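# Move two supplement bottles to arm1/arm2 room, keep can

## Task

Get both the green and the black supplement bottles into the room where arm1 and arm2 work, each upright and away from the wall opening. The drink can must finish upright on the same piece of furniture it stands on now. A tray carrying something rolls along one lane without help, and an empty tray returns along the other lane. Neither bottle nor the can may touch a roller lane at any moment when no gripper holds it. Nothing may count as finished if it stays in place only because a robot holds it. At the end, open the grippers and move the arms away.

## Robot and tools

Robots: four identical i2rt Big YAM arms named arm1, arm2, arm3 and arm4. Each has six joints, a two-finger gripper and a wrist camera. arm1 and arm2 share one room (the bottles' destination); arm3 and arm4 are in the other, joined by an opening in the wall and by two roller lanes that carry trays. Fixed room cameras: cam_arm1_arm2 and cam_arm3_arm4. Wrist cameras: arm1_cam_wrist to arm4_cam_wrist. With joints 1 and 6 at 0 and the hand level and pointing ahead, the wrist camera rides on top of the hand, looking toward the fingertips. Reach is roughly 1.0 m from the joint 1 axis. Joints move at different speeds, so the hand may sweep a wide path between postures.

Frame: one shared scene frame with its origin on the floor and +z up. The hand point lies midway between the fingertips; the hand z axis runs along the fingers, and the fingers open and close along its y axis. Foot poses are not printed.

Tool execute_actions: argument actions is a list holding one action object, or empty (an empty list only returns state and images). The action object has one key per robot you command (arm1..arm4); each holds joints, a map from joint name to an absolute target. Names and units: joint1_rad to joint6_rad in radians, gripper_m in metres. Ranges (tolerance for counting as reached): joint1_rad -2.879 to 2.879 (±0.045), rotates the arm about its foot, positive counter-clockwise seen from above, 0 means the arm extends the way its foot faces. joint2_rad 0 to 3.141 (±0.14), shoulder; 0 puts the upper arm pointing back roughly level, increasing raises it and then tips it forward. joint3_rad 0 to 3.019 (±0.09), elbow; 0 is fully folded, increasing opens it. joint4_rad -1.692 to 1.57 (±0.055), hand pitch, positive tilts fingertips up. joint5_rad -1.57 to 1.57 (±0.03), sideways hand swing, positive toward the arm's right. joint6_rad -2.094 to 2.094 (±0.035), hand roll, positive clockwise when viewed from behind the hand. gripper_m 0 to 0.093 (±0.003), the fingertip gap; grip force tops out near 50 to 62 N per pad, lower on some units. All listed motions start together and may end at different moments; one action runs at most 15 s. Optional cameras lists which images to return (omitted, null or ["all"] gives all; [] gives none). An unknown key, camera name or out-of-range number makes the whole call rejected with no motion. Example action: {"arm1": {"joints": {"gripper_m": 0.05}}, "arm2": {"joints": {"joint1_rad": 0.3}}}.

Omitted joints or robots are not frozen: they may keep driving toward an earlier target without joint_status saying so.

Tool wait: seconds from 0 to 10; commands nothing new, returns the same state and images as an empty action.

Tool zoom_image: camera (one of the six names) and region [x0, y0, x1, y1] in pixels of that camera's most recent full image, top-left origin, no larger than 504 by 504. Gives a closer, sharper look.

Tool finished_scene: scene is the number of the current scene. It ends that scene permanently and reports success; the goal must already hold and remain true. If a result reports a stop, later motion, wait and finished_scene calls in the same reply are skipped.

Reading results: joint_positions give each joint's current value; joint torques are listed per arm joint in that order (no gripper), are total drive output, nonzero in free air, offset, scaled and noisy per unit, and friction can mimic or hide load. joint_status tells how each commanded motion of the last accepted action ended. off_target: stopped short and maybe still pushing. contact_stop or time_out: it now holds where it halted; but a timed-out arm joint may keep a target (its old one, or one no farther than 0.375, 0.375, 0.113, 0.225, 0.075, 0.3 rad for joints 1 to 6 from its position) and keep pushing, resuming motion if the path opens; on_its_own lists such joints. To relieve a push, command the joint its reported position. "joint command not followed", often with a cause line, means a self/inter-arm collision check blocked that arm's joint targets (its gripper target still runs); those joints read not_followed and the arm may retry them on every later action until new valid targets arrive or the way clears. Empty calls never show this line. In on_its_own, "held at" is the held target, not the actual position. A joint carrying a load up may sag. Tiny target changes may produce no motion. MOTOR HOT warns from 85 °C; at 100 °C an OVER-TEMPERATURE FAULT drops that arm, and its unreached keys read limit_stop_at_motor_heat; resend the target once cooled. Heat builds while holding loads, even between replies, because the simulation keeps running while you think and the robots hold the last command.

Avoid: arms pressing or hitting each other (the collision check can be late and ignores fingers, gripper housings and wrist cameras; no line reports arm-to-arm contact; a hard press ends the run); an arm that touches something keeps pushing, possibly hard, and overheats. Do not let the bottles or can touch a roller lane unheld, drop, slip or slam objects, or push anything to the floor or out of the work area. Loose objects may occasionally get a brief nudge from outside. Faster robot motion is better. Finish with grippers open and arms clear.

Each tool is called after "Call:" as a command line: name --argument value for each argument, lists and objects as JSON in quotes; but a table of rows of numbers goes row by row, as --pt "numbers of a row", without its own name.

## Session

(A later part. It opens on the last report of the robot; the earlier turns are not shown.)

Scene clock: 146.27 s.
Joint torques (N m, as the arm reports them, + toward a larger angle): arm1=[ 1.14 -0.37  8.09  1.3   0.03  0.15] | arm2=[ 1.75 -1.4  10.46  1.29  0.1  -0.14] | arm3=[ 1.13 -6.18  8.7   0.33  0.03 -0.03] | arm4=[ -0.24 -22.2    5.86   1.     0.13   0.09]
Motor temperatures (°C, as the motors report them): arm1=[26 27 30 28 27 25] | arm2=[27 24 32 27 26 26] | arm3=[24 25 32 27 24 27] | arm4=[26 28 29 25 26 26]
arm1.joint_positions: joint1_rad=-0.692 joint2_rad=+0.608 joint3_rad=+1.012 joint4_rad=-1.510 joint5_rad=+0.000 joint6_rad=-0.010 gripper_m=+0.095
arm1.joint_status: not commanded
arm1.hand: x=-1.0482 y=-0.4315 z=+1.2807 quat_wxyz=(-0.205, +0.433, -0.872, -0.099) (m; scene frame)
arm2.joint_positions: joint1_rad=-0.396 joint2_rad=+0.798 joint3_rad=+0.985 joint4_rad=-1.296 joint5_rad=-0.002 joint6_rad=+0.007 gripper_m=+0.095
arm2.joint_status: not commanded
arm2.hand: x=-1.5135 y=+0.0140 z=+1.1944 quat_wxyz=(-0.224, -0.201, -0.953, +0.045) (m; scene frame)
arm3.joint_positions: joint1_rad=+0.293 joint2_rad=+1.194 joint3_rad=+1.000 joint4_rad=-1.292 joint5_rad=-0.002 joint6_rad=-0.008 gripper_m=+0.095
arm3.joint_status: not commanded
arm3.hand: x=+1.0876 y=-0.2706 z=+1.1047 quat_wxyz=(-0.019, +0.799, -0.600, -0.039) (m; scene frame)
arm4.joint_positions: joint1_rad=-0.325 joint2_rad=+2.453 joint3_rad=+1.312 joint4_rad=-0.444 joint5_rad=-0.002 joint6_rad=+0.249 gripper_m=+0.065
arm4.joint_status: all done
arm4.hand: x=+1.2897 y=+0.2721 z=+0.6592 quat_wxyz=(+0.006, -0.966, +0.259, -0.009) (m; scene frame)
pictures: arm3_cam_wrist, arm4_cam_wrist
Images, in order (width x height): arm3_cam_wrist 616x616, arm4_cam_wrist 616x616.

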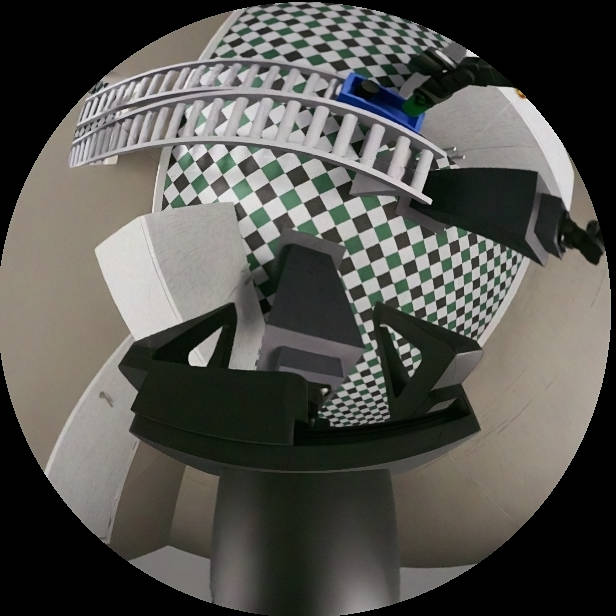

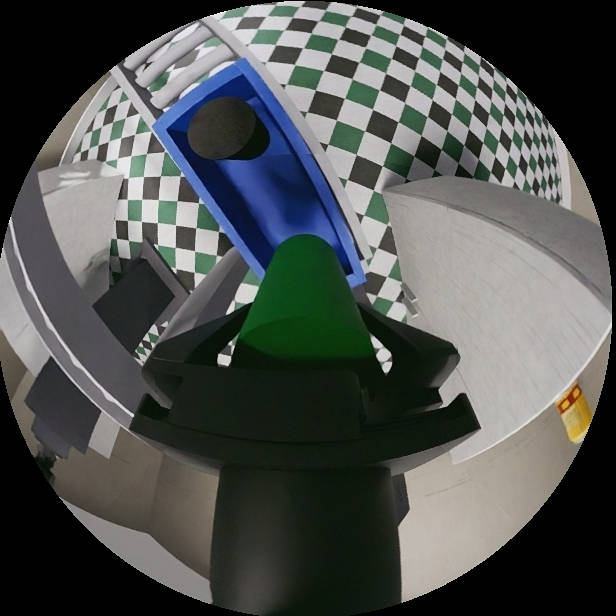

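Call:
execute_actions --actions '[{"arm4":{"joints":{"joint6_rad":-0.27,"joint3_rad":1.39,"joint4_rad":-0.47}}}]' --cameras '[]'

Call:
execute_actions --actions '[{"arm4":{"joints":{"joint2_rad":2.555,"joint3_rad":1.465,"joint4_rad":-0.415}}}]' --cameras '["arm4_cam_wrist","arm3_cam_wrist"]'

Call:
zoom_image --camera "arm3_cam_wrist" --region '[310, 0, 470, 160]'

Scene clock: 153.20 s.
Joint torques (N m, as the arm reports them, + toward a larger angle): arm1=[ 1.24 -0.3   8.09  1.36  0.03  0.16] | arm2=[ 0.66 -1.15 10.52  1.42  0.07 -0.12] | arm3=[ 0.92 -5.88  8.78  0.47  0.07 -0.05] | arm4=[ -0.23 -22.64   6.16   0.28   0.07  -0.14]
Motor temperatures (°C, as the motors report them): arm1=[26 27 30 28 27 25] | arm2=[27 24 32 27 26 26] | arm3=[24 25 33 27 24 27] | arm4=[26 28 28 25 26 26]
arm1.joint_positions: joint1_rad=-0.692 joint2_rad=+0.608 joint3_rad=+1.012 joint4_rad=-1.510 joint5_rad=+0.000 joint6_rad=-0.010 gripper_m=+0.095
arm1.joint_status: not commanded
arm1.hand: x=-1.0482 y=-0.4315 z=+1.2807 quat_wxyz=(-0.205, +0.433, -0.872, -0.099) (m; scene frame)
arm2.joint_positions: joint1_rad=-0.396 joint2_rad=+0.798 joint3_rad=+0.985 joint4_rad=-1.296 joint5_rad=-0.002 joint6_rad=+0.007 gripper_m=+0.095
arm2.joint_status: not commanded
arm2.hand: x=-1.5135 y=+0.0140 z=+1.1944 quat_wxyz=(-0.224, -0.201, -0.953, +0.045) (m; scene frame)
arm3.joint_positions: joint1_rad=+0.293 joint2_rad=+1.194 joint3_rad=+1.000 joint4_rad=-1.292 joint5_rad=-0.002 joint6_rad=-0.008 gripper_m=+0.095
arm3.joint_status: not commanded
arm3.hand: x=+1.0876 y=-0.2706 z=+1.1047 quat_wxyz=(-0.019, +0.799, -0.600, -0.039) (m; scene frame)
arm4.joint_positions: joint1_rad=-0.325 joint2_rad=+2.453 joint3_rad=+1.363 joint4_rad=-0.461 joint5_rad=-0.002 joint6_rad=-0.258 gripper_m=+0.065
arm4.joint_status: all done
arm4.hand: x=+1.2648 y=+0.2790 z=+0.6676 quat_wxyz=(+0.008, -1.000, +0.007, +0.006) (m; scene frame)
pictures: none
No camera images: the call's "cameras" was empty. Leave "cameras" out to get every camera's image.

Scene clock: 154.17 s.
Joint torques (N m, as the arm reports them, + toward a larger angle): arm1=[ 1.33 -0.44  8.14  1.36  0.03  0.17] | arm2=[ 1.08 -0.51 10.51  1.45  0.09 -0.13] | arm3=[ 0.42 -5.95  8.7   0.42  0.04  0.  ] | arm4=[ -0.13 -20.99   5.58   0.99   0.07  -0.12]
Motor temperatures (°C, as the motors report them): arm1=[26 27 30 28 27 25] | arm2=[27 24 32 27 26 26] | arm3=[24 25 33 27 24 27] | arm4=[26 28 28 25 26 26]
arm1.joint_positions: joint1_rad=-0.692 joint2_rad=+0.608 joint3_rad=+1.012 joint4_rad=-1.510 joint5_rad=+0.000 joint6_rad=-0.010 gripper_m=+0.095
arm1.joint_status: not commanded
arm1.hand: x=-1.0482 y=-0.4315 z=+1.2807 quat_wxyz=(-0.205, +0.433, -0.872, -0.099) (m; scene frame)
arm2.joint_positions: joint1_rad=-0.396 joint2_rad=+0.798 joint3_rad=+0.985 joint4_rad=-1.296 joint5_rad=-0.002 joint6_rad=+0.007 gripper_m=+0.095
arm2.joint_status: not commanded
arm2.hand: x=-1.5135 y=+0.0140 z=+1.1944 quat_wxyz=(-0.224, -0.201, -0.953, +0.045) (m; scene frame)
arm3.joint_positions: joint1_rad=+0.293 joint2_rad=+1.194 joint3_rad=+1.000 joint4_rad=-1.292 joint5_rad=-0.002 joint6_rad=-0.008 gripper_m=+0.095
arm3.joint_status: not commanded
arm3.hand: x=+1.0876 y=-0.2706 z=+1.1047 quat_wxyz=(-0.019, +0.799, -0.600, -0.039) (m; scene frame)
arm4.joint_positions: joint1_rad=-0.325 joint2_rad=+2.552 joint3_rad=+1.447 joint4_rad=-0.421 joint5_rad=-0.002 joint6_rad=-0.261 gripper_m=+0.065
arm4.joint_status: all done
arm4.hand: x=+1.2476 y=+0.2844 z=+0.6312 quat_wxyz=(+0.011, -1.000, +0.006, +0.018) (m; scene frame)
pictures: arm3_cam_wrist, arm4_cam_wrist
Images, in order (width x height): arm3_cam_wrist 616x616, arm4_cam_wrist 616x616.

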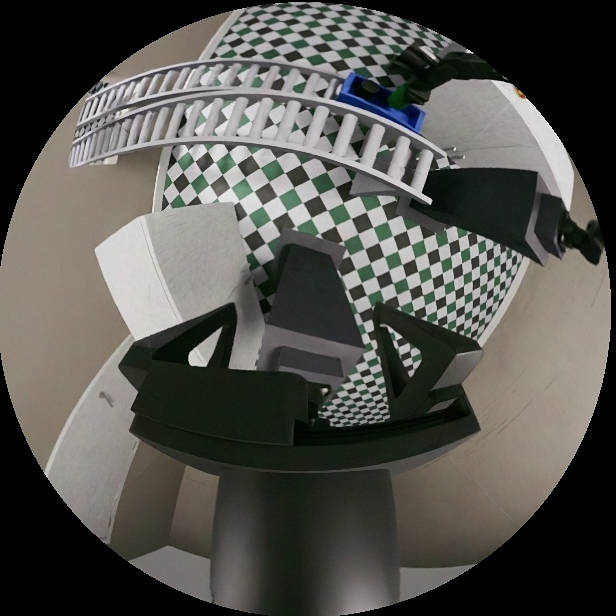

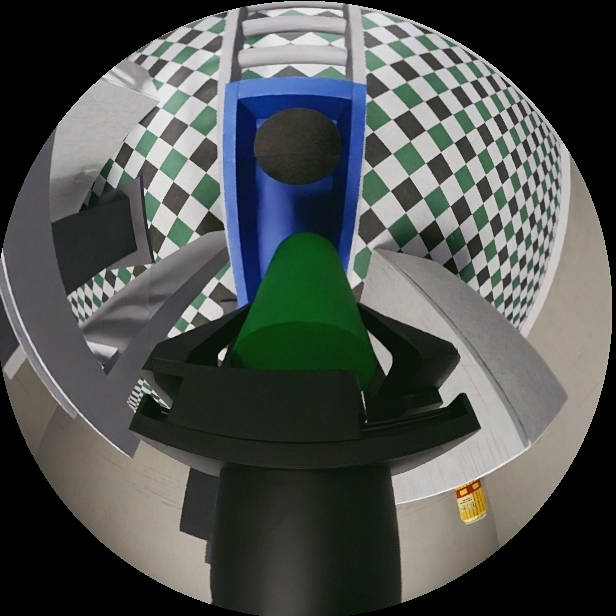

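Region (310, 0, 470, 160) of arm3_cam_wrist's 616x616 image, scaled by 3.150, with more detail than that image has.

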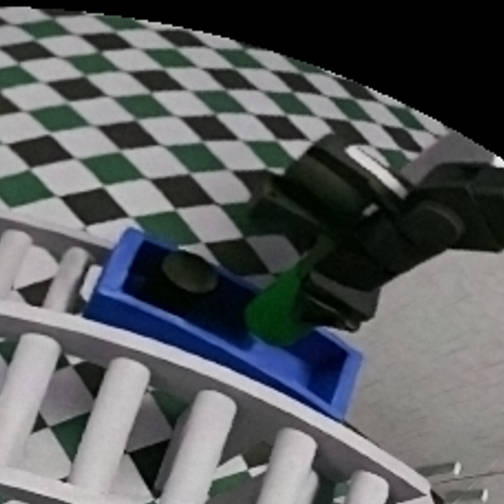

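Call:
execute_actions --actions '[{"arm4":{"joints":{"joint1_rad":-0.30,"joint2_rad":2.455,"joint3_rad":1.345,"joint4_rad":-0.44}}}]' --cameras '["arm4_cam_wrist"]'

Scene clock: 158.07 s.
Joint torques (N m, as the arm reports them, + toward a larger angle): arm1=[ 1.21 -0.2   8.05  1.36  0.04  0.16] | arm2=[ 0.89 -1.04 10.49  1.36  0.12 -0.08] | arm3=[ 0.9  -6.45  8.81  0.41  0.06 -0.05] | arm4=[  1.56 -24.18   4.46   0.42   0.04  -0.13]
Motor temperatures (°C, as the motors report them): arm1=[26 27 30 28 27 25] | arm2=[27 24 32 27 26 26] | arm3=[24 25 33 27 24 27] | arm4=[26 28 28 25 26 26]
arm1.joint_positions: joint1_rad=-0.692 joint2_rad=+0.608 joint3_rad=+1.012 joint4_rad=-1.510 joint5_rad=+0.000 joint6_rad=-0.010 gripper_m=+0.095
arm1.joint_status: not commanded
arm1.hand: x=-1.0482 y=-0.4315 z=+1.2807 quat_wxyz=(-0.205, +0.433, -0.872, -0.099) (m; scene frame)
arm2.joint_positions: joint1_rad=-0.396 joint2_rad=+0.798 joint3_rad=+0.985 joint4_rad=-1.296 joint5_rad=-0.002 joint6_rad=+0.007 gripper_m=+0.095
arm2.joint_status: not commanded
arm2.hand: x=-1.5135 y=+0.0140 z=+1.1944 quat_wxyz=(-0.224, -0.201, -0.953, +0.045) (m; scene frame)
arm3.joint_positions: joint1_rad=+0.293 joint2_rad=+1.194 joint3_rad=+1.000 joint4_rad=-1.292 joint5_rad=-0.002 joint6_rad=-0.008 gripper_m=+0.095
arm3.joint_status: not commanded
arm3.hand: x=+1.0876 y=-0.2706 z=+1.1047 quat_wxyz=(-0.019, +0.799, -0.600, -0.039) (m; scene frame)
arm4.joint_positions: joint1_rad=-0.308 joint2_rad=+2.497 joint3_rad=+1.335 joint4_rad=-0.436 joint5_rad=-0.001 joint6_rad=-0.261 gripper_m=+0.065
arm4.joint_status: all done
arm4.hand: x=+1.2906 y=+0.2634 z=+0.6406 quat_wxyz=(+0.002, -1.000, -0.002, -0.017) (m; scene frame)
pictures: arm4_cam_wrist
Images, in order (width x height): arm4_cam_wrist 616x616.

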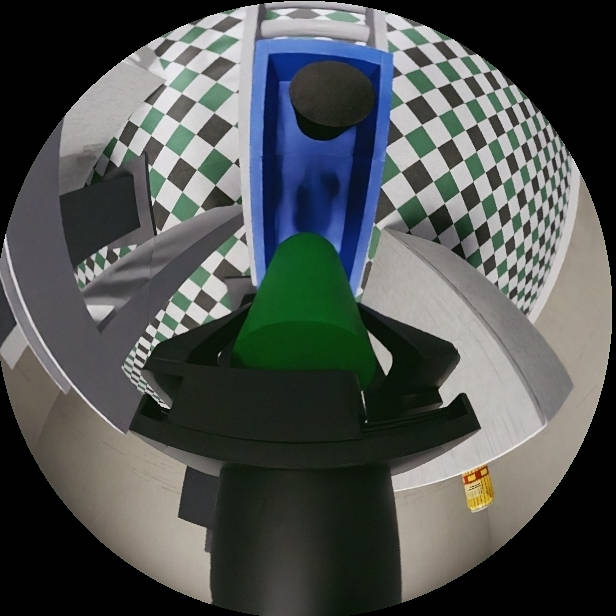

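Call:
execute_actions --actions '[{"arm4":{"joints":{"joint2_rad":2.64,"joint3_rad":1.49,"joint4_rad":-0.37}}}]' --cameras '["arm4_cam_wrist","arm3_cam_wrist"]'

Call:
zoom_image --camera "arm3_cam_wrist" --region '[310, 0, 470, 160]'

Scene clock: 162.67 s.
Joint torques (N m, as the arm reports them, + toward a larger angle): arm1=[ 1.17 -0.46  8.04  1.39  0.02  0.16] | arm2=[ 0.62 -1.25 10.43  1.52  0.1  -0.13] | arm3=[ 0.74 -6.1   8.84  0.3   0.09 -0.02] | arm4=[  1.41 -23.64   4.36   0.8    0.03  -0.13]
Motor temperatures (°C, as the motors report them): arm1=[26 27 30 28 27 25] | arm2=[27 24 32 27 26 26] | arm3=[24 25 33 27 24 27] | arm4=[26 28 28 25 26 26]
arm1.joint_positions: joint1_rad=-0.692 joint2_rad=+0.608 joint3_rad=+1.012 joint4_rad=-1.510 joint5_rad=+0.000 joint6_rad=-0.010 gripper_m=+0.095
arm1.joint_status: not commanded
arm1.hand: x=-1.0482 y=-0.4315 z=+1.2807 quat_wxyz=(-0.205, +0.433, -0.872, -0.099) (m; scene frame)
arm2.joint_positions: joint1_rad=-0.396 joint2_rad=+0.798 joint3_rad=+0.985 joint4_rad=-1.296 joint5_rad=-0.002 joint6_rad=+0.007 gripper_m=+0.095
arm2.joint_status: not commanded
arm2.hand: x=-1.5135 y=+0.0140 z=+1.1944 quat_wxyz=(-0.224, -0.201, -0.953, +0.045) (m; scene frame)
arm3.joint_positions: joint1_rad=+0.293 joint2_rad=+1.194 joint3_rad=+1.000 joint4_rad=-1.292 joint5_rad=-0.002 joint6_rad=-0.008 gripper_m=+0.095
arm3.joint_status: not commanded
arm3.hand: x=+1.0876 y=-0.2706 z=+1.1047 quat_wxyz=(-0.019, +0.799, -0.600, -0.039) (m; scene frame)
arm4.joint_positions: joint1_rad=-0.308 joint2_rad=+2.675 joint3_rad=+1.478 joint4_rad=-0.372 joint5_rad=-0.001 joint6_rad=-0.261 gripper_m=+0.065
arm4.joint_status: all done
arm4.hand: x=+1.2711 y=+0.2695 z=+0.5722 quat_wxyz=(+0.006, -1.000, -0.002, -0.003) (m; scene frame)
pictures: arm3_cam_wrist, arm4_cam_wrist
Images, in order (width x height): arm3_cam_wrist 616x616, arm4_cam_wrist 616x616.

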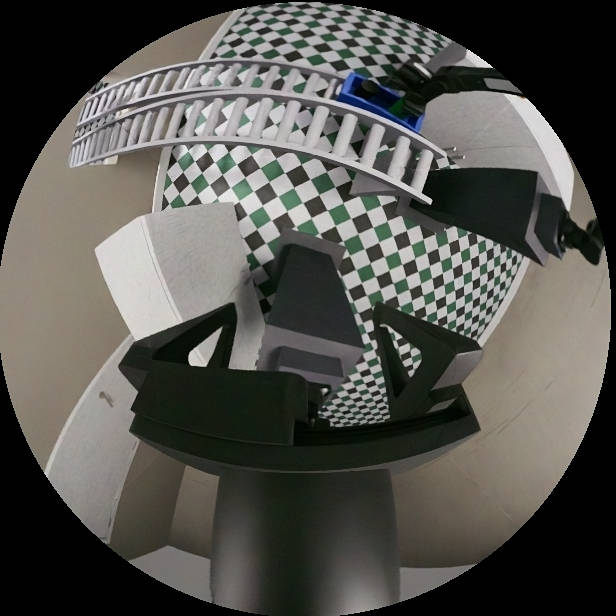

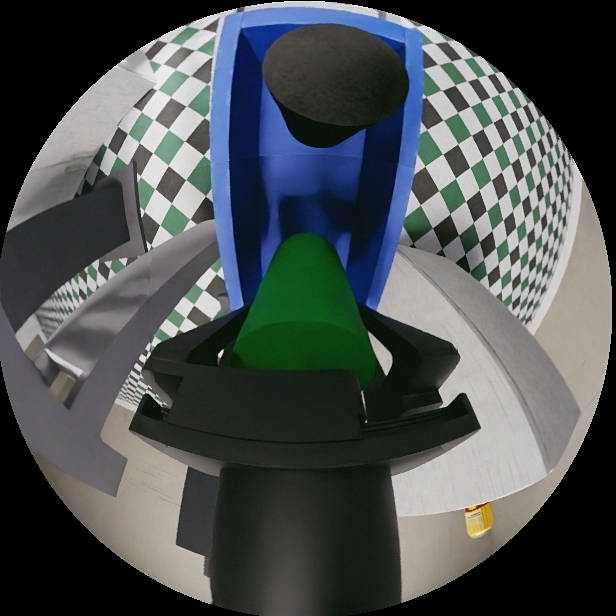

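Region (310, 0, 470, 160) of arm3_cam_wrist's 616x616 image, scaled by 3.150, with more detail than that image has.

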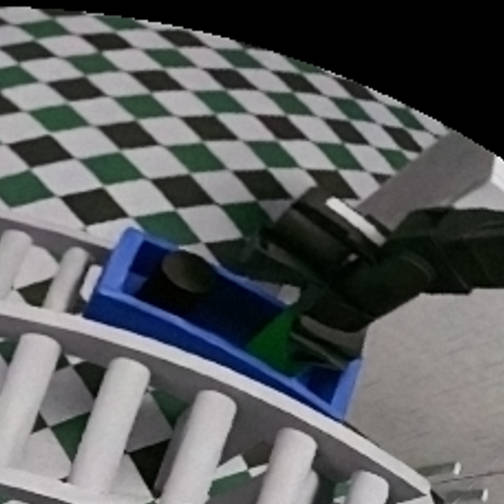

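Call:
execute_actions --actions '[{"arm4":{"joints":{"joint2_rad":2.675,"joint4_rad":-0.35}}}]' --cameras '[]'

Call:
execute_actions --actions '[{"arm4":{"joints":{"gripper_m":0.085}}}]' --cameras '["arm4_cam_wrist"]'

Scene clock: 167.73 s.
Joint torques (N m, as the arm reports them, + toward a larger angle): arm1=[ 1.22 -0.44  8.06  1.34  0.04  0.16] | arm2=[ 1.2  -1.07 10.47  1.48  0.17 -0.12] | arm3=[ 0.28 -6.04  8.8   0.31  0.07 -0.03] | arm4=[  1.38 -22.09   4.21   1.14   0.05  -0.13]
Motor temperatures (°C, as the motors report them): arm1=[26 27 30 28 27 25] | arm2=[27 24 32 27 26 26] | arm3=[24 25 33 27 24 27] | arm4=[26 28 28 25 26 26]
arm1.joint_positions: joint1_rad=-0.692 joint2_rad=+0.608 joint3_rad=+1.012 joint4_rad=-1.510 joint5_rad=+0.000 joint6_rad=-0.010 gripper_m=+0.095
arm1.joint_status: not commanded
arm1.hand: x=-1.0482 y=-0.4315 z=+1.2807 quat_wxyz=(-0.205, +0.433, -0.872, -0.099) (m; scene frame)
arm2.joint_positions: joint1_rad=-0.396 joint2_rad=+0.798 joint3_rad=+0.985 joint4_rad=-1.296 joint5_rad=-0.002 joint6_rad=+0.007 gripper_m=+0.095
arm2.joint_status: not commanded
arm2.hand: x=-1.5135 y=+0.0140 z=+1.1944 quat_wxyz=(-0.224, -0.201, -0.953, +0.045) (m; scene frame)
arm3.joint_positions: joint1_rad=+0.293 joint2_rad=+1.194 joint3_rad=+1.000 joint4_rad=-1.292 joint5_rad=-0.002 joint6_rad=-0.008 gripper_m=+0.095
arm3.joint_status: not commanded
arm3.hand: x=+1.0876 y=-0.2706 z=+1.1047 quat_wxyz=(-0.019, +0.799, -0.600, -0.039) (m; scene frame)
arm4.joint_positions: joint1_rad=-0.308 joint2_rad=+2.688 joint3_rad=+1.478 joint4_rad=-0.362 joint5_rad=-0.001 joint6_rad=-0.261 gripper_m=+0.065
arm4.joint_status: all done
arm4.hand: x=+1.2749 y=+0.2686 z=+0.5656 quat_wxyz=(+0.005, -1.000, -0.002, -0.004) (m; scene frame)
pictures: none
No camera images: the call's "cameras" was empty. Leave "cameras" out to get every camera's image.

Scene clock: 168.33 s.
Joint torques (N m, as the arm reports them, + toward a larger angle): arm1=[ 1.04 -0.23  8.03  1.29  0.03  0.16] | arm2=[ 0.93 -1.64 10.47  1.39  0.07 -0.17] | arm3=[ 0.48 -5.12  8.82  0.37  0.   -0.02] | arm4=[  1.4  -21.83   4.25   1.09   0.04  -0.13]
Motor temperatures (°C, as the motors report them): arm1=[26 27 30 28 27 25] | arm2=[27 24 32 27 26 26] | arm3=[24 25 33 27 24 27] | arm4=[26 28 28 25 26 26]
arm1.joint_positions: joint1_rad=-0.692 joint2_rad=+0.608 joint3_rad=+1.012 joint4_rad=-1.510 joint5_rad=+0.000 joint6_rad=-0.010 gripper_m=+0.095
arm1.joint_status: not commanded
arm1.hand: x=-1.0482 y=-0.4315 z=+1.2807 quat_wxyz=(-0.205, +0.433, -0.872, -0.099) (m; scene frame)
arm2.joint_positions: joint1_rad=-0.396 joint2_rad=+0.798 joint3_rad=+0.985 joint4_rad=-1.296 joint5_rad=-0.002 joint6_rad=+0.007 gripper_m=+0.095
arm2.joint_status: not commanded
arm2.hand: x=-1.5135 y=+0.0140 z=+1.1944 quat_wxyz=(-0.224, -0.201, -0.953, +0.045) (m; scene frame)
arm3.joint_positions: joint1_rad=+0.293 joint2_rad=+1.194 joint3_rad=+1.000 joint4_rad=-1.292 joint5_rad=-0.002 joint6_rad=-0.008 gripper_m=+0.095
arm3.joint_status: not commanded
arm3.hand: x=+1.0876 y=-0.2706 z=+1.1047 quat_wxyz=(-0.019, +0.799, -0.600, -0.039) (m; scene frame)
arm4.joint_positions: joint1_rad=-0.308 joint2_rad=+2.688 joint3_rad=+1.478 joint4_rad=-0.361 joint5_rad=-0.001 joint6_rad=-0.261 gripper_m=+0.085
arm4.joint_status: all done
arm4.hand: x=+1.2746 y=+0.2686 z=+0.5656 quat_wxyz=(+0.006, -1.000, -0.002, -0.003) (m; scene frame)
pictures: arm4_cam_wrist
Images, in order (width x height): arm4_cam_wrist 616x616.

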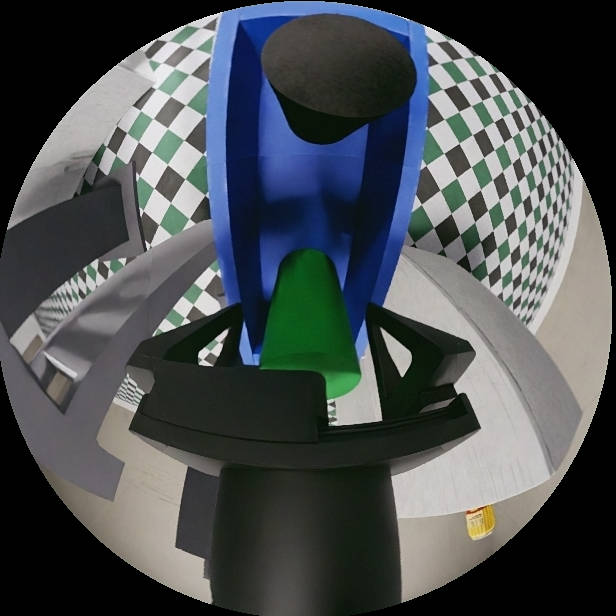

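Call:
execute_actions --actions '[{"arm4":{"joints":{"joint2_rad":2.40,"joint3_rad":1.39,"joint4_rad":-0.5}}}]' --cameras '["arm4_cam_wrist","arm3_cam_wrist","cam_arm3_arm4"]'

Call:
zoom_image --camera "arm3_cam_wrist" --region '[310, 0, 470, 160]'

Scene clock: 173.03 s.
Joint torques (N m, as the arm reports them, + toward a larger angle): arm1=[ 1.2  -0.44  8.08  1.3   0.01  0.16] | arm2=[ 1.11 -1.26 10.45  1.46  0.1  -0.13] | arm3=[ 1.19 -5.63  8.65  0.26  0.06 -0.02] | arm4=[  1.36 -21.36   5.33   0.39   0.    -0.13]
Motor temperatures (°C, as the motors report them): arm1=[26 27 30 28 27 25] | arm2=[27 24 32 27 26 26] | arm3=[24 25 33 27 24 27] | arm4=[26 28 28 25 26 26]
arm1.joint_positions: joint1_rad=-0.692 joint2_rad=+0.608 joint3_rad=+1.012 joint4_rad=-1.510 joint5_rad=+0.000 joint6_rad=-0.010 gripper_m=+0.095
arm1.joint_status: not commanded
arm1.hand: x=-1.0482 y=-0.4315 z=+1.2807 quat_wxyz=(-0.205, +0.433, -0.872, -0.099) (m; scene frame)
arm2.joint_positions: joint1_rad=-0.396 joint2_rad=+0.798 joint3_rad=+0.985 joint4_rad=-1.296 joint5_rad=-0.002 joint6_rad=+0.007 gripper_m=+0.095
arm2.joint_status: not commanded
arm2.hand: x=-1.5135 y=+0.0140 z=+1.1944 quat_wxyz=(-0.224, -0.201, -0.953, +0.045) (m; scene frame)
arm3.joint_positions: joint1_rad=+0.293 joint2_rad=+1.194 joint3_rad=+1.000 joint4_rad=-1.292 joint5_rad=-0.002 joint6_rad=-0.008 gripper_m=+0.095
arm3.joint_status: not commanded
arm3.hand: x=+1.0876 y=-0.2706 z=+1.1047 quat_wxyz=(-0.019, +0.799, -0.600, -0.039) (m; scene frame)
arm4.joint_positions: joint1_rad=-0.308 joint2_rad=+2.405 joint3_rad=+1.383 joint4_rad=-0.492 joint5_rad=-0.001 joint6_rad=-0.261 gripper_m=+0.085
arm4.joint_status: all done
arm4.hand: x=+1.2407 y=+0.2758 z=+0.6962 quat_wxyz=(+0.013, -1.000, -0.002, +0.024) (m; scene frame)
pictures: arm3_cam_wrist, arm4_cam_wrist, cam_arm3_arm4
Images, in order (width x height): arm3_cam_wrist 616x616, arm4_cam_wrist 616x616, cam_arm3_arm4 672x504.

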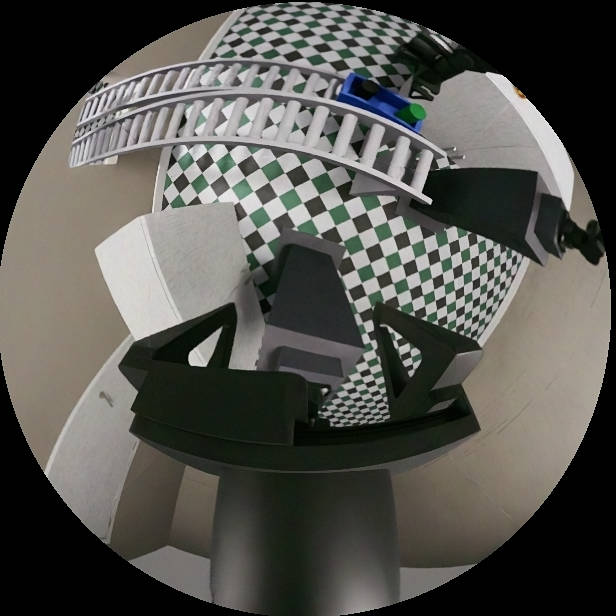

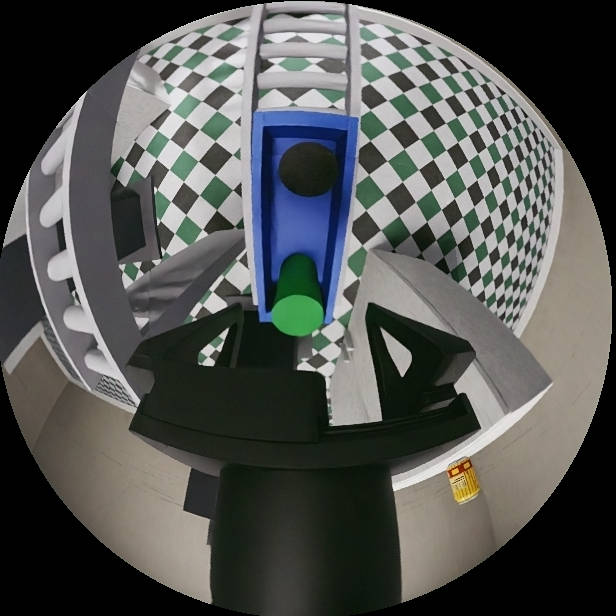

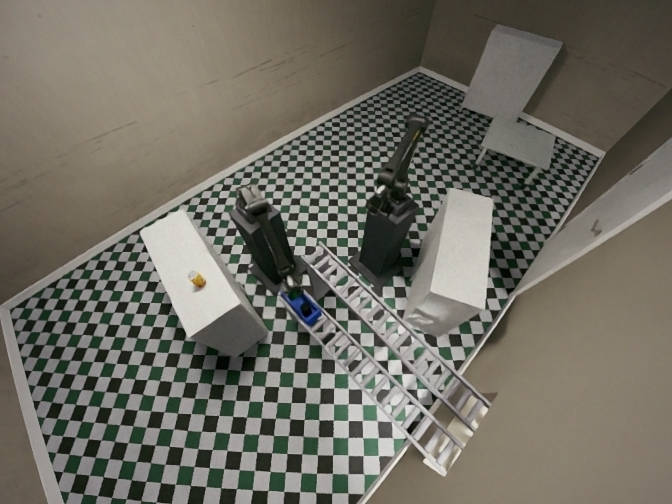

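Region (310, 0, 470, 160) of arm3_cam_wrist's 616x616 image, scaled by 3.150, with more detail than that image has.

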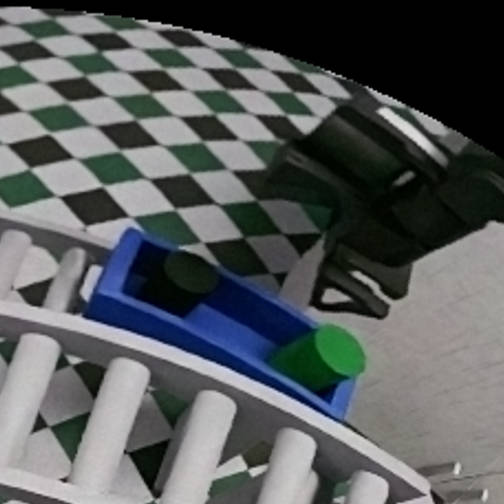

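Call:
execute_actions --actions '[{"arm4":{"joints":{"joint1_rad":-0.368,"joint2_rad":2.505,"joint3_rad":1.585,"joint4_rad":-0.61,"joint6_rad":-0.33,"gripper_m":0.045}}}]' --cameras '["arm4_cam_wrist"]'

Scene clock: 180.70 s.
Joint torques (N m, as the arm reports them, + toward a larger angle): arm1=[ 1.32 -0.39  8.04  1.28  0.02  0.16] | arm2=[ 0.86 -1.2  10.38  1.62  0.1  -0.15] | arm3=[ 1.1  -5.64  8.56  0.36  0.07  0.  ] | arm4=[  1.05 -24.28   7.38   0.21   0.    -0.17]
Motor temperatures (°C, as the motors report them): arm1=[26 27 30 28 27 25] | arm2=[27 24 33 27 26 26] | arm3=[24 25 33 27 24 27] | arm4=[26 28 28 25 26 26]
arm1.joint_positions: joint1_rad=-0.692 joint2_rad=+0.608 joint3_rad=+1.012 joint4_rad=-1.510 joint5_rad=+0.000 joint6_rad=-0.010 gripper_m=+0.095
arm1.joint_status: not commanded
arm1.hand: x=-1.0482 y=-0.4315 z=+1.2807 quat_wxyz=(-0.205, +0.433, -0.872, -0.099) (m; scene frame)
arm2.joint_positions: joint1_rad=-0.396 joint2_rad=+0.798 joint3_rad=+0.985 joint4_rad=-1.296 joint5_rad=-0.002 joint6_rad=+0.007 gripper_m=+0.095
arm2.joint_status: not commanded
arm2.hand: x=-1.5135 y=+0.0140 z=+1.1944 quat_wxyz=(-0.224, -0.201, -0.953, +0.045) (m; scene frame)
arm3.joint_positions: joint1_rad=+0.293 joint2_rad=+1.194 joint3_rad=+1.000 joint4_rad=-1.292 joint5_rad=-0.002 joint6_rad=-0.008 gripper_m=+0.095
arm3.joint_status: not commanded
arm3.hand: x=+1.0876 y=-0.2706 z=+1.1047 quat_wxyz=(-0.019, +0.799, -0.600, -0.039) (m; scene frame)
arm4.joint_positions: joint1_rad=-0.371 joint2_rad=+2.525 joint3_rad=+1.552 joint4_rad=-0.600 joint5_rad=-0.001 joint6_rad=-0.319 gripper_m=+0.045
arm4.joint_status: all done
arm4.hand: x=+1.2289 y=+0.3171 z=+0.6659 quat_wxyz=(+0.006, -1.000, +0.000, -0.005) (m; scene frame)
pictures: arm4_cam_wrist
Images, in order (width x height): arm4_cam_wrist 616x616.

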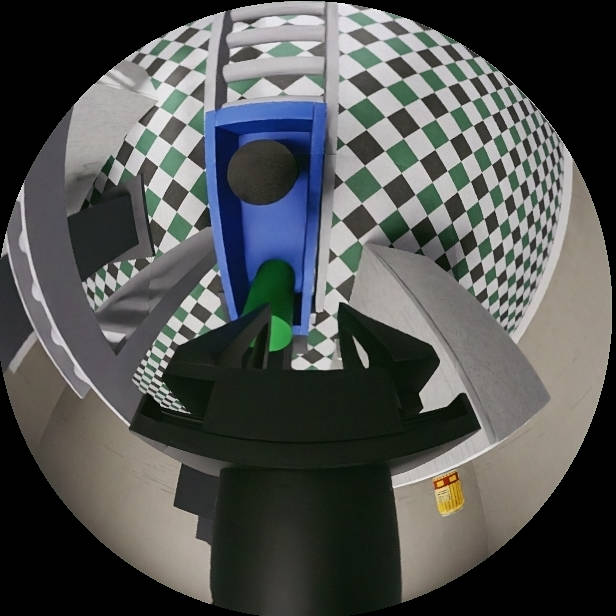

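Call:
execute_actions --actions '[{"arm4":{"joints":{"joint2_rad":2.715,"joint3_rad":1.745,"joint4_rad":-0.535}}}]' --cameras '["arm4_cam_wrist"]'

Scene clock: 184.93 s.
Joint torques (N m, as the arm reports them, + toward a larger angle): arm1=[ 1.12 -0.2   8.03  1.39  0.03  0.18] | arm2=[ 1.06 -1.24 10.34  1.43  0.12 -0.11] | arm3=[ 0.77 -6.02  8.65  0.53  0.07 -0.02] | arm4=[  0.86 -25.94   5.92   0.82   0.    -0.15]
Motor temperatures (°C, as the motors report them): arm1=[26 27 30 28 27 25] | arm2=[27 24 33 27 26 26] | arm3=[24 25 33 27 24 27] | arm4=[26 28 28 25 26 26]
arm1.joint_positions: joint1_rad=-0.692 joint2_rad=+0.608 joint3_rad=+1.012 joint4_rad=-1.510 joint5_rad=+0.000 joint6_rad=-0.010 gripper_m=+0.095
arm1.joint_status: not commanded
arm1.hand: x=-1.0482 y=-0.4315 z=+1.2807 quat_wxyz=(-0.205, +0.433, -0.872, -0.099) (m; scene frame)
arm2.joint_positions: joint1_rad=-0.396 joint2_rad=+0.798 joint3_rad=+0.985 joint4_rad=-1.296 joint5_rad=-0.002 joint6_rad=+0.007 gripper_m=+0.095
arm2.joint_status: not commanded
arm2.hand: x=-1.5135 y=+0.0140 z=+1.1944 quat_wxyz=(-0.224, -0.201, -0.953, +0.045) (m; scene frame)
arm3.joint_positions: joint1_rad=+0.293 joint2_rad=+1.194 joint3_rad=+1.000 joint4_rad=-1.292 joint5_rad=-0.002 joint6_rad=-0.008 gripper_m=+0.095
arm3.joint_status: not commanded
arm3.hand: x=+1.0876 y=-0.2706 z=+1.1047 quat_wxyz=(-0.019, +0.799, -0.600, -0.039) (m; scene frame)
arm4.joint_positions: joint1_rad=-0.371 joint2_rad=+2.742 joint3_rad=+1.727 joint4_rad=-0.539 joint5_rad=-0.001 joint6_rad=-0.319 gripper_m=+0.045
arm4.joint_status: all done
arm4.hand: x=+1.2117 y=+0.3241 z=+0.5788 quat_wxyz=(+0.009, -1.000, +0.000, +0.005) (m; scene frame)
pictures: arm4_cam_wrist
Images, in order (width x height): arm4_cam_wrist 616x616.

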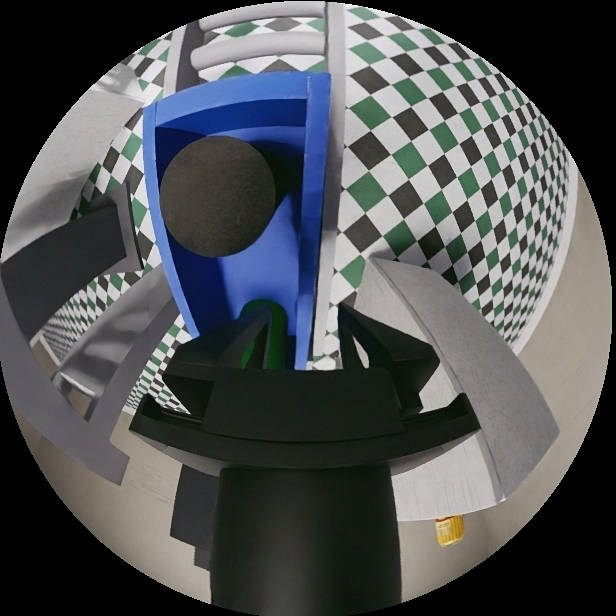

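Call:
execute_actions --actions '[{"arm4":{"joints":{"joint1_rad":-0.385,"joint2_rad":2.825,"joint3_rad":1.78,"joint4_rad":-0.47,"gripper_m":0.035}}}]' --cameras '["arm4_cam_wrist","cam_arm3_arm4"]'

Scene clock: 188.30 s.
Joint torques (N m, as the arm reports them, + toward a larger angle): arm1=[ 0.97 -0.36  8.06  1.38  0.03  0.15] | arm2=[ 0.6  -1.35 10.46  1.46  0.1  -0.12] | arm3=[ 0.1  -5.4   8.89  0.4  -0.02  0.  ] | arm4=[ -0.7  -24.25   5.71   0.96   0.    -0.15]
Motor temperatures (°C, as the motors report them): arm1=[26 27 30 28 27 25] | arm2=[27 24 33 27 26 26] | arm3=[24 25 33 27 24 27] | arm4=[26 28 28 25 26 26]
arm1.joint_positions: joint1_rad=-0.692 joint2_rad=+0.608 joint3_rad=+1.012 joint4_rad=-1.510 joint5_rad=+0.000 joint6_rad=-0.010 gripper_m=+0.095
arm1.joint_status: not commanded
arm1.hand: x=-1.0482 y=-0.4315 z=+1.2807 quat_wxyz=(-0.205, +0.433, -0.872, -0.099) (m; scene frame)
arm2.joint_positions: joint1_rad=-0.396 joint2_rad=+0.798 joint3_rad=+0.985 joint4_rad=-1.296 joint5_rad=-0.002 joint6_rad=+0.007 gripper_m=+0.095
arm2.joint_status: not commanded
arm2.hand: x=-1.5135 y=+0.0140 z=+1.1944 quat_wxyz=(-0.224, -0.201, -0.953, +0.045) (m; scene frame)
arm3.joint_positions: joint1_rad=+0.293 joint2_rad=+1.194 joint3_rad=+1.000 joint4_rad=-1.292 joint5_rad=-0.002 joint6_rad=-0.008 gripper_m=+0.095
arm3.joint_status: not commanded
arm3.hand: x=+1.0876 y=-0.2706 z=+1.1047 quat_wxyz=(-0.019, +0.799, -0.600, -0.039) (m; scene frame)
arm4.joint_positions: joint1_rad=-0.371 joint2_rad=+2.844 joint3_rad=+1.762 joint4_rad=-0.479 joint5_rad=-0.001 joint6_rad=-0.319 gripper_m=+0.035
arm4.joint_status: all done
arm4.hand: x=+1.2292 y=+0.3193 z=+0.5269 quat_wxyz=(+0.007, -1.000, +0.000, +0.001) (m; scene frame)
pictures: arm4_cam_wrist, cam_arm3_arm4
Images, in order (width x height): arm4_cam_wrist 616x616, cam_arm3_arm4 672x504.

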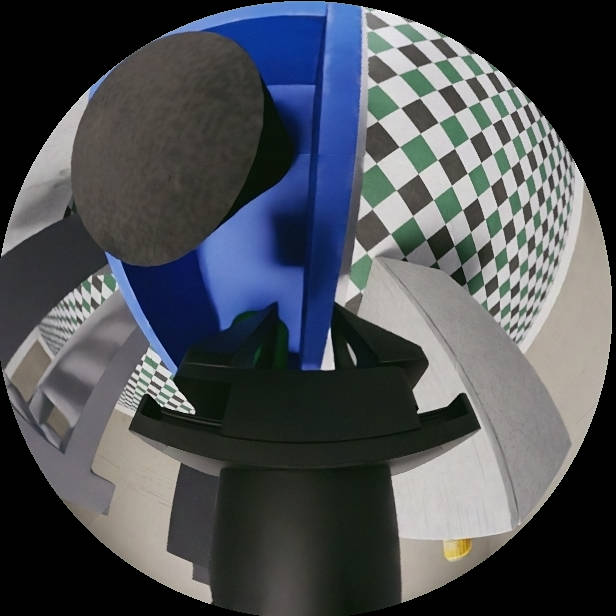

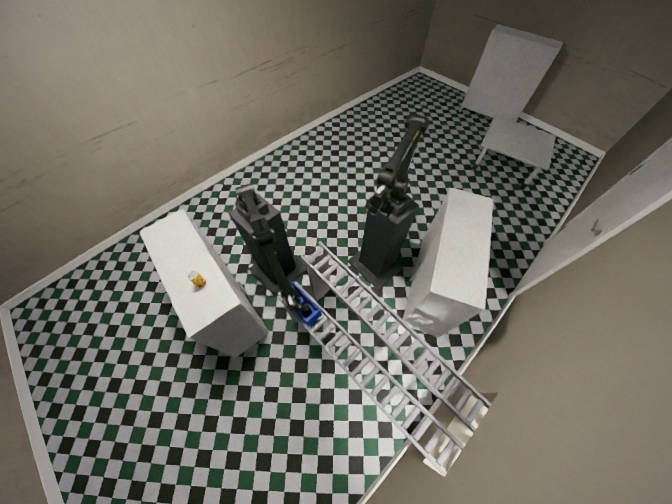

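Call:
execute_actions --actions '[{"arm4":{"joints":{"joint2_rad":2.885,"joint3_rad":1.84}}}]' --cameras '["arm4_cam_wrist"]'

Call:
execute_actions --actions '[{"arm4":{"joints":{"gripper_m":0.0}}}]' --cameras '["arm4_cam_wrist"]'

Scene clock: 192.50 s.
Joint torques (N m, as the arm reports them, + toward a larger angle): arm1=[ 1.16 -0.17  8.08  1.31  0.03  0.16] | arm2=[ 0.95 -1.62 10.34  1.45  0.11 -0.12] | arm3=[ 0.64 -5.9   8.72  0.43  0.03  0.01] | arm4=[ -0.62 -23.12   6.42   1.07  -0.01  -0.14]
Motor temperatures (°C, as the motors report them): arm1=[26 27 30 28 27 25] | arm2=[27 24 33 27 26 26] | arm3=[24 25 33 27 24 27] | arm4=[26 28 28 25 26 26]
arm1.joint_positions: joint1_rad=-0.692 joint2_rad=+0.608 joint3_rad=+1.012 joint4_rad=-1.510 joint5_rad=+0.000 joint6_rad=-0.010 gripper_m=+0.095
arm1.joint_status: not commanded
arm1.hand: x=-1.0482 y=-0.4315 z=+1.2807 quat_wxyz=(-0.205, +0.433, -0.872, -0.099) (m; scene frame)
arm2.joint_positions: joint1_rad=-0.396 joint2_rad=+0.798 joint3_rad=+0.985 joint4_rad=-1.296 joint5_rad=-0.002 joint6_rad=+0.007 gripper_m=+0.095
arm2.joint_status: not commanded
arm2.hand: x=-1.5135 y=+0.0140 z=+1.1944 quat_wxyz=(-0.224, -0.201, -0.953, +0.045) (m; scene frame)
arm3.joint_positions: joint1_rad=+0.293 joint2_rad=+1.194 joint3_rad=+1.000 joint4_rad=-1.292 joint5_rad=-0.002 joint6_rad=-0.008 gripper_m=+0.095
arm3.joint_status: not commanded
arm3.hand: x=+1.0876 y=-0.2706 z=+1.1047 quat_wxyz=(-0.019, +0.799, -0.600, -0.039) (m; scene frame)
arm4.joint_positions: joint1_rad=-0.371 joint2_rad=+2.886 joint3_rad=+1.812 joint4_rad=-0.479 joint5_rad=-0.001 joint6_rad=-0.319 gripper_m=+0.035
arm4.joint_status: all done
arm4.hand: x=+1.2230 y=+0.3216 z=+0.5126 quat_wxyz=(+0.009, -1.000, +0.000, +0.005) (m; scene frame)
pictures: arm4_cam_wrist
Images, in order (width x height): arm4_cam_wrist 616x616.

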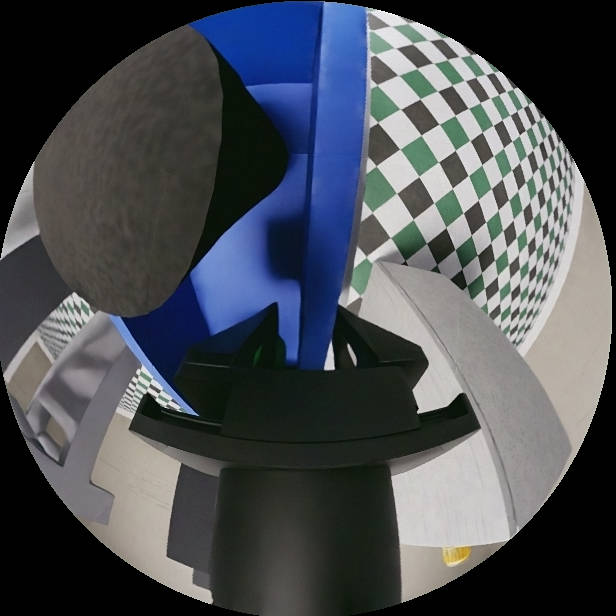

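Scene clock: 193.03 s.
Joint torques (N m, as the arm reports them, + toward a larger angle): arm1=[ 1.41 -0.53  8.08  1.29  0.03  0.16] | arm2=[ 0.96 -1.05 10.28  1.42  0.1  -0.05] | arm3=[ 0.81 -6.39  8.83  0.51  0.09 -0.03] | arm4=[ -0.47 -23.18   6.36   0.97   0.11  -0.19]
Motor temperatures (°C, as the motors report them): arm1=[26 27 30 28 27 25] | arm2=[27 24 33 27 26 26] | arm3=[24 25 33 27 24 27] | arm4=[26 28 28 25 26 26]
arm1.joint_positions: joint1_rad=-0.692 joint2_rad=+0.608 joint3_rad=+1.012 joint4_rad=-1.510 joint5_rad=+0.000 joint6_rad=-0.010 gripper_m=+0.095
arm1.joint_status: not commanded
arm1.hand: x=-1.0482 y=-0.4315 z=+1.2807 quat_wxyz=(-0.205, +0.433, -0.872, -0.099) (m; scene frame)
arm2.joint_positions: joint1_rad=-0.396 joint2_rad=+0.798 joint3_rad=+0.985 joint4_rad=-1.296 joint5_rad=-0.002 joint6_rad=+0.007 gripper_m=+0.095
arm2.joint_status: not commanded
arm2.hand: x=-1.5135 y=+0.0140 z=+1.1944 quat_wxyz=(-0.224, -0.201, -0.953, +0.045) (m; scene frame)
arm3.joint_positions: joint1_rad=+0.293 joint2_rad=+1.194 joint3_rad=+1.000 joint4_rad=-1.292 joint5_rad=-0.002 joint6_rad=-0.008 gripper_m=+0.095
arm3.joint_status: not commanded
arm3.hand: x=+1.0876 y=-0.2706 z=+1.1047 quat_wxyz=(-0.019, +0.799, -0.600, -0.039) (m; scene frame)
arm4.joint_positions: joint1_rad=-0.373 joint2_rad=+2.886 joint3_rad=+1.813 joint4_rad=-0.477 joint5_rad=-0.003 joint6_rad=-0.315 gripper_m=+0.011
arm4.joint_status: gripper_m off_target (ended at +0.011, target +0.000)
arm4.hand: x=+1.2226 y=+0.3225 z=+0.5125 quat_wxyz=(+0.008, -1.000, +0.003, +0.006) (m; scene frame)
pictures: arm4_cam_wrist
Images, in order (width x height): arm4_cam_wrist 616x616.

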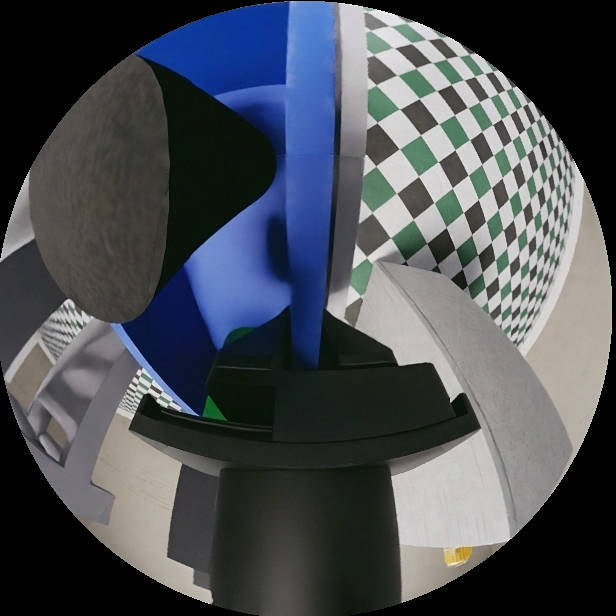

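Small test lift.

Call:
execute_actions --actions '[{"arm4":{"joints":{"joint2_rad":2.72,"joint3_rad":1.745,"joint4_rad":-0.545}}}]' --cameras '["arm4_cam_wrist","arm3_cam_wrist"]'

Call:
zoom_image --camera "arm3_cam_wrist" --region '[310, 0, 470, 160]'

Scene clock: 196.93 s.
Joint torques (N m, as the arm reports them, + toward a larger angle): arm1=[ 1.12 -0.27  8.06  1.34  0.03  0.17] | arm2=[ 1.11 -2.03 10.49  1.61  0.07 -0.12] | arm3=[ 0.84 -5.62  8.4   0.34  0.03 -0.03] | arm4=[ -0.52 -27.8    5.51   0.18  -0.25  -0.14]
Motor temperatures (°C, as the motors report them): arm1=[26 27 31 28 27 25] | arm2=[27 24 33 27 26 26] | arm3=[24 25 33 27 24 27] | arm4=[26 28 28 25 26 26]
arm1.joint_positions: joint1_rad=-0.692 joint2_rad=+0.608 joint3_rad=+1.012 joint4_rad=-1.510 joint5_rad=+0.000 joint6_rad=-0.010 gripper_m=+0.095
arm1.joint_status: not commanded
arm1.hand: x=-1.0482 y=-0.4315 z=+1.2807 quat_wxyz=(-0.205, +0.433, -0.872, -0.099) (m; scene frame)
arm2.joint_positions: joint1_rad=-0.396 joint2_rad=+0.798 joint3_rad=+0.985 joint4_rad=-1.296 joint5_rad=-0.002 joint6_rad=+0.007 gripper_m=+0.095
arm2.joint_status: not commanded
arm2.hand: x=-1.5135 y=+0.0140 z=+1.1944 quat_wxyz=(-0.224, -0.201, -0.953, +0.045) (m; scene frame)
arm3.joint_positions: joint1_rad=+0.293 joint2_rad=+1.194 joint3_rad=+1.000 joint4_rad=-1.292 joint5_rad=-0.002 joint6_rad=-0.008 gripper_m=+0.095
arm3.joint_status: not commanded
arm3.hand: x=+1.0876 y=-0.2706 z=+1.1047 quat_wxyz=(-0.019, +0.799, -0.600, -0.039) (m; scene frame)
arm4.joint_positions: joint1_rad=-0.373 joint2_rad=+2.770 joint3_rad=+1.733 joint4_rad=-0.534 joint5_rad=+0.005 joint6_rad=-0.319 gripper_m=+0.011
arm4.joint_status: all done
arm4.hand: x=+1.2215 y=+0.3235 z=+0.5637 quat_wxyz=(+0.008, -1.000, +0.001, -0.004) (m; scene frame)
pictures: arm3_cam_wrist, arm4_cam_wrist
Images, in order (width x height): arm3_cam_wrist 616x616, arm4_cam_wrist 616x616.

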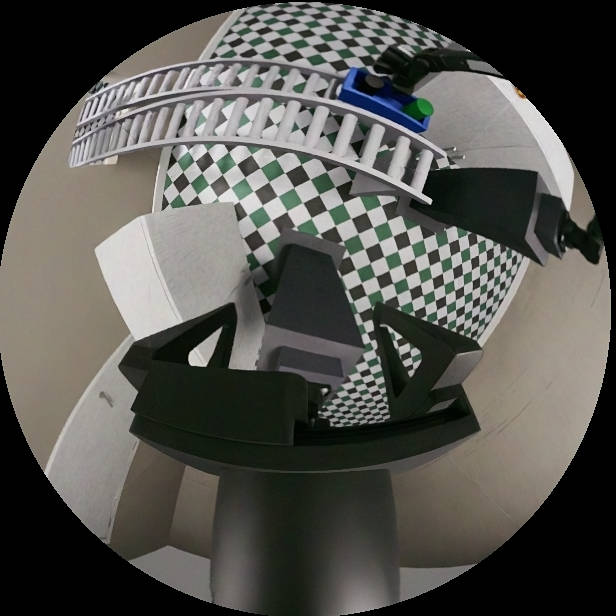

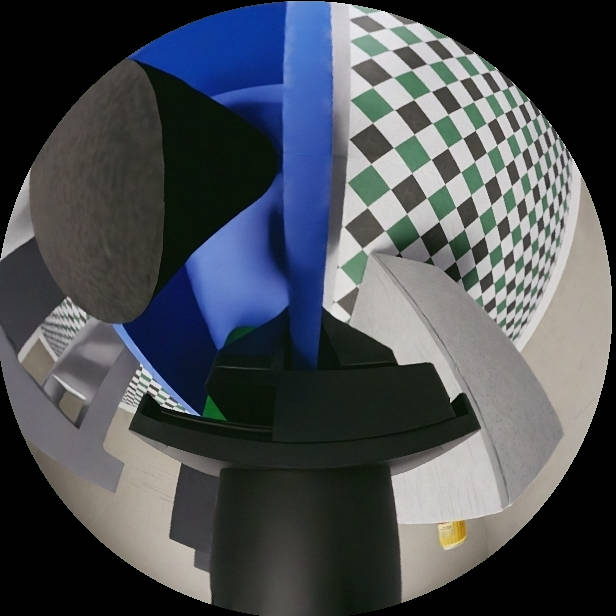

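Region (310, 0, 470, 160) of arm3_cam_wrist's 616x616 image, scaled by 3.150, with more detail than that image has.

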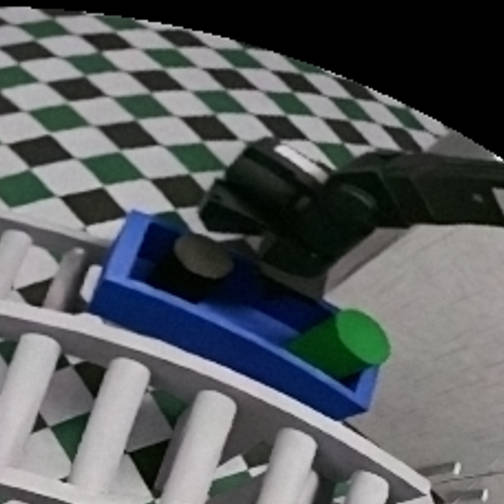

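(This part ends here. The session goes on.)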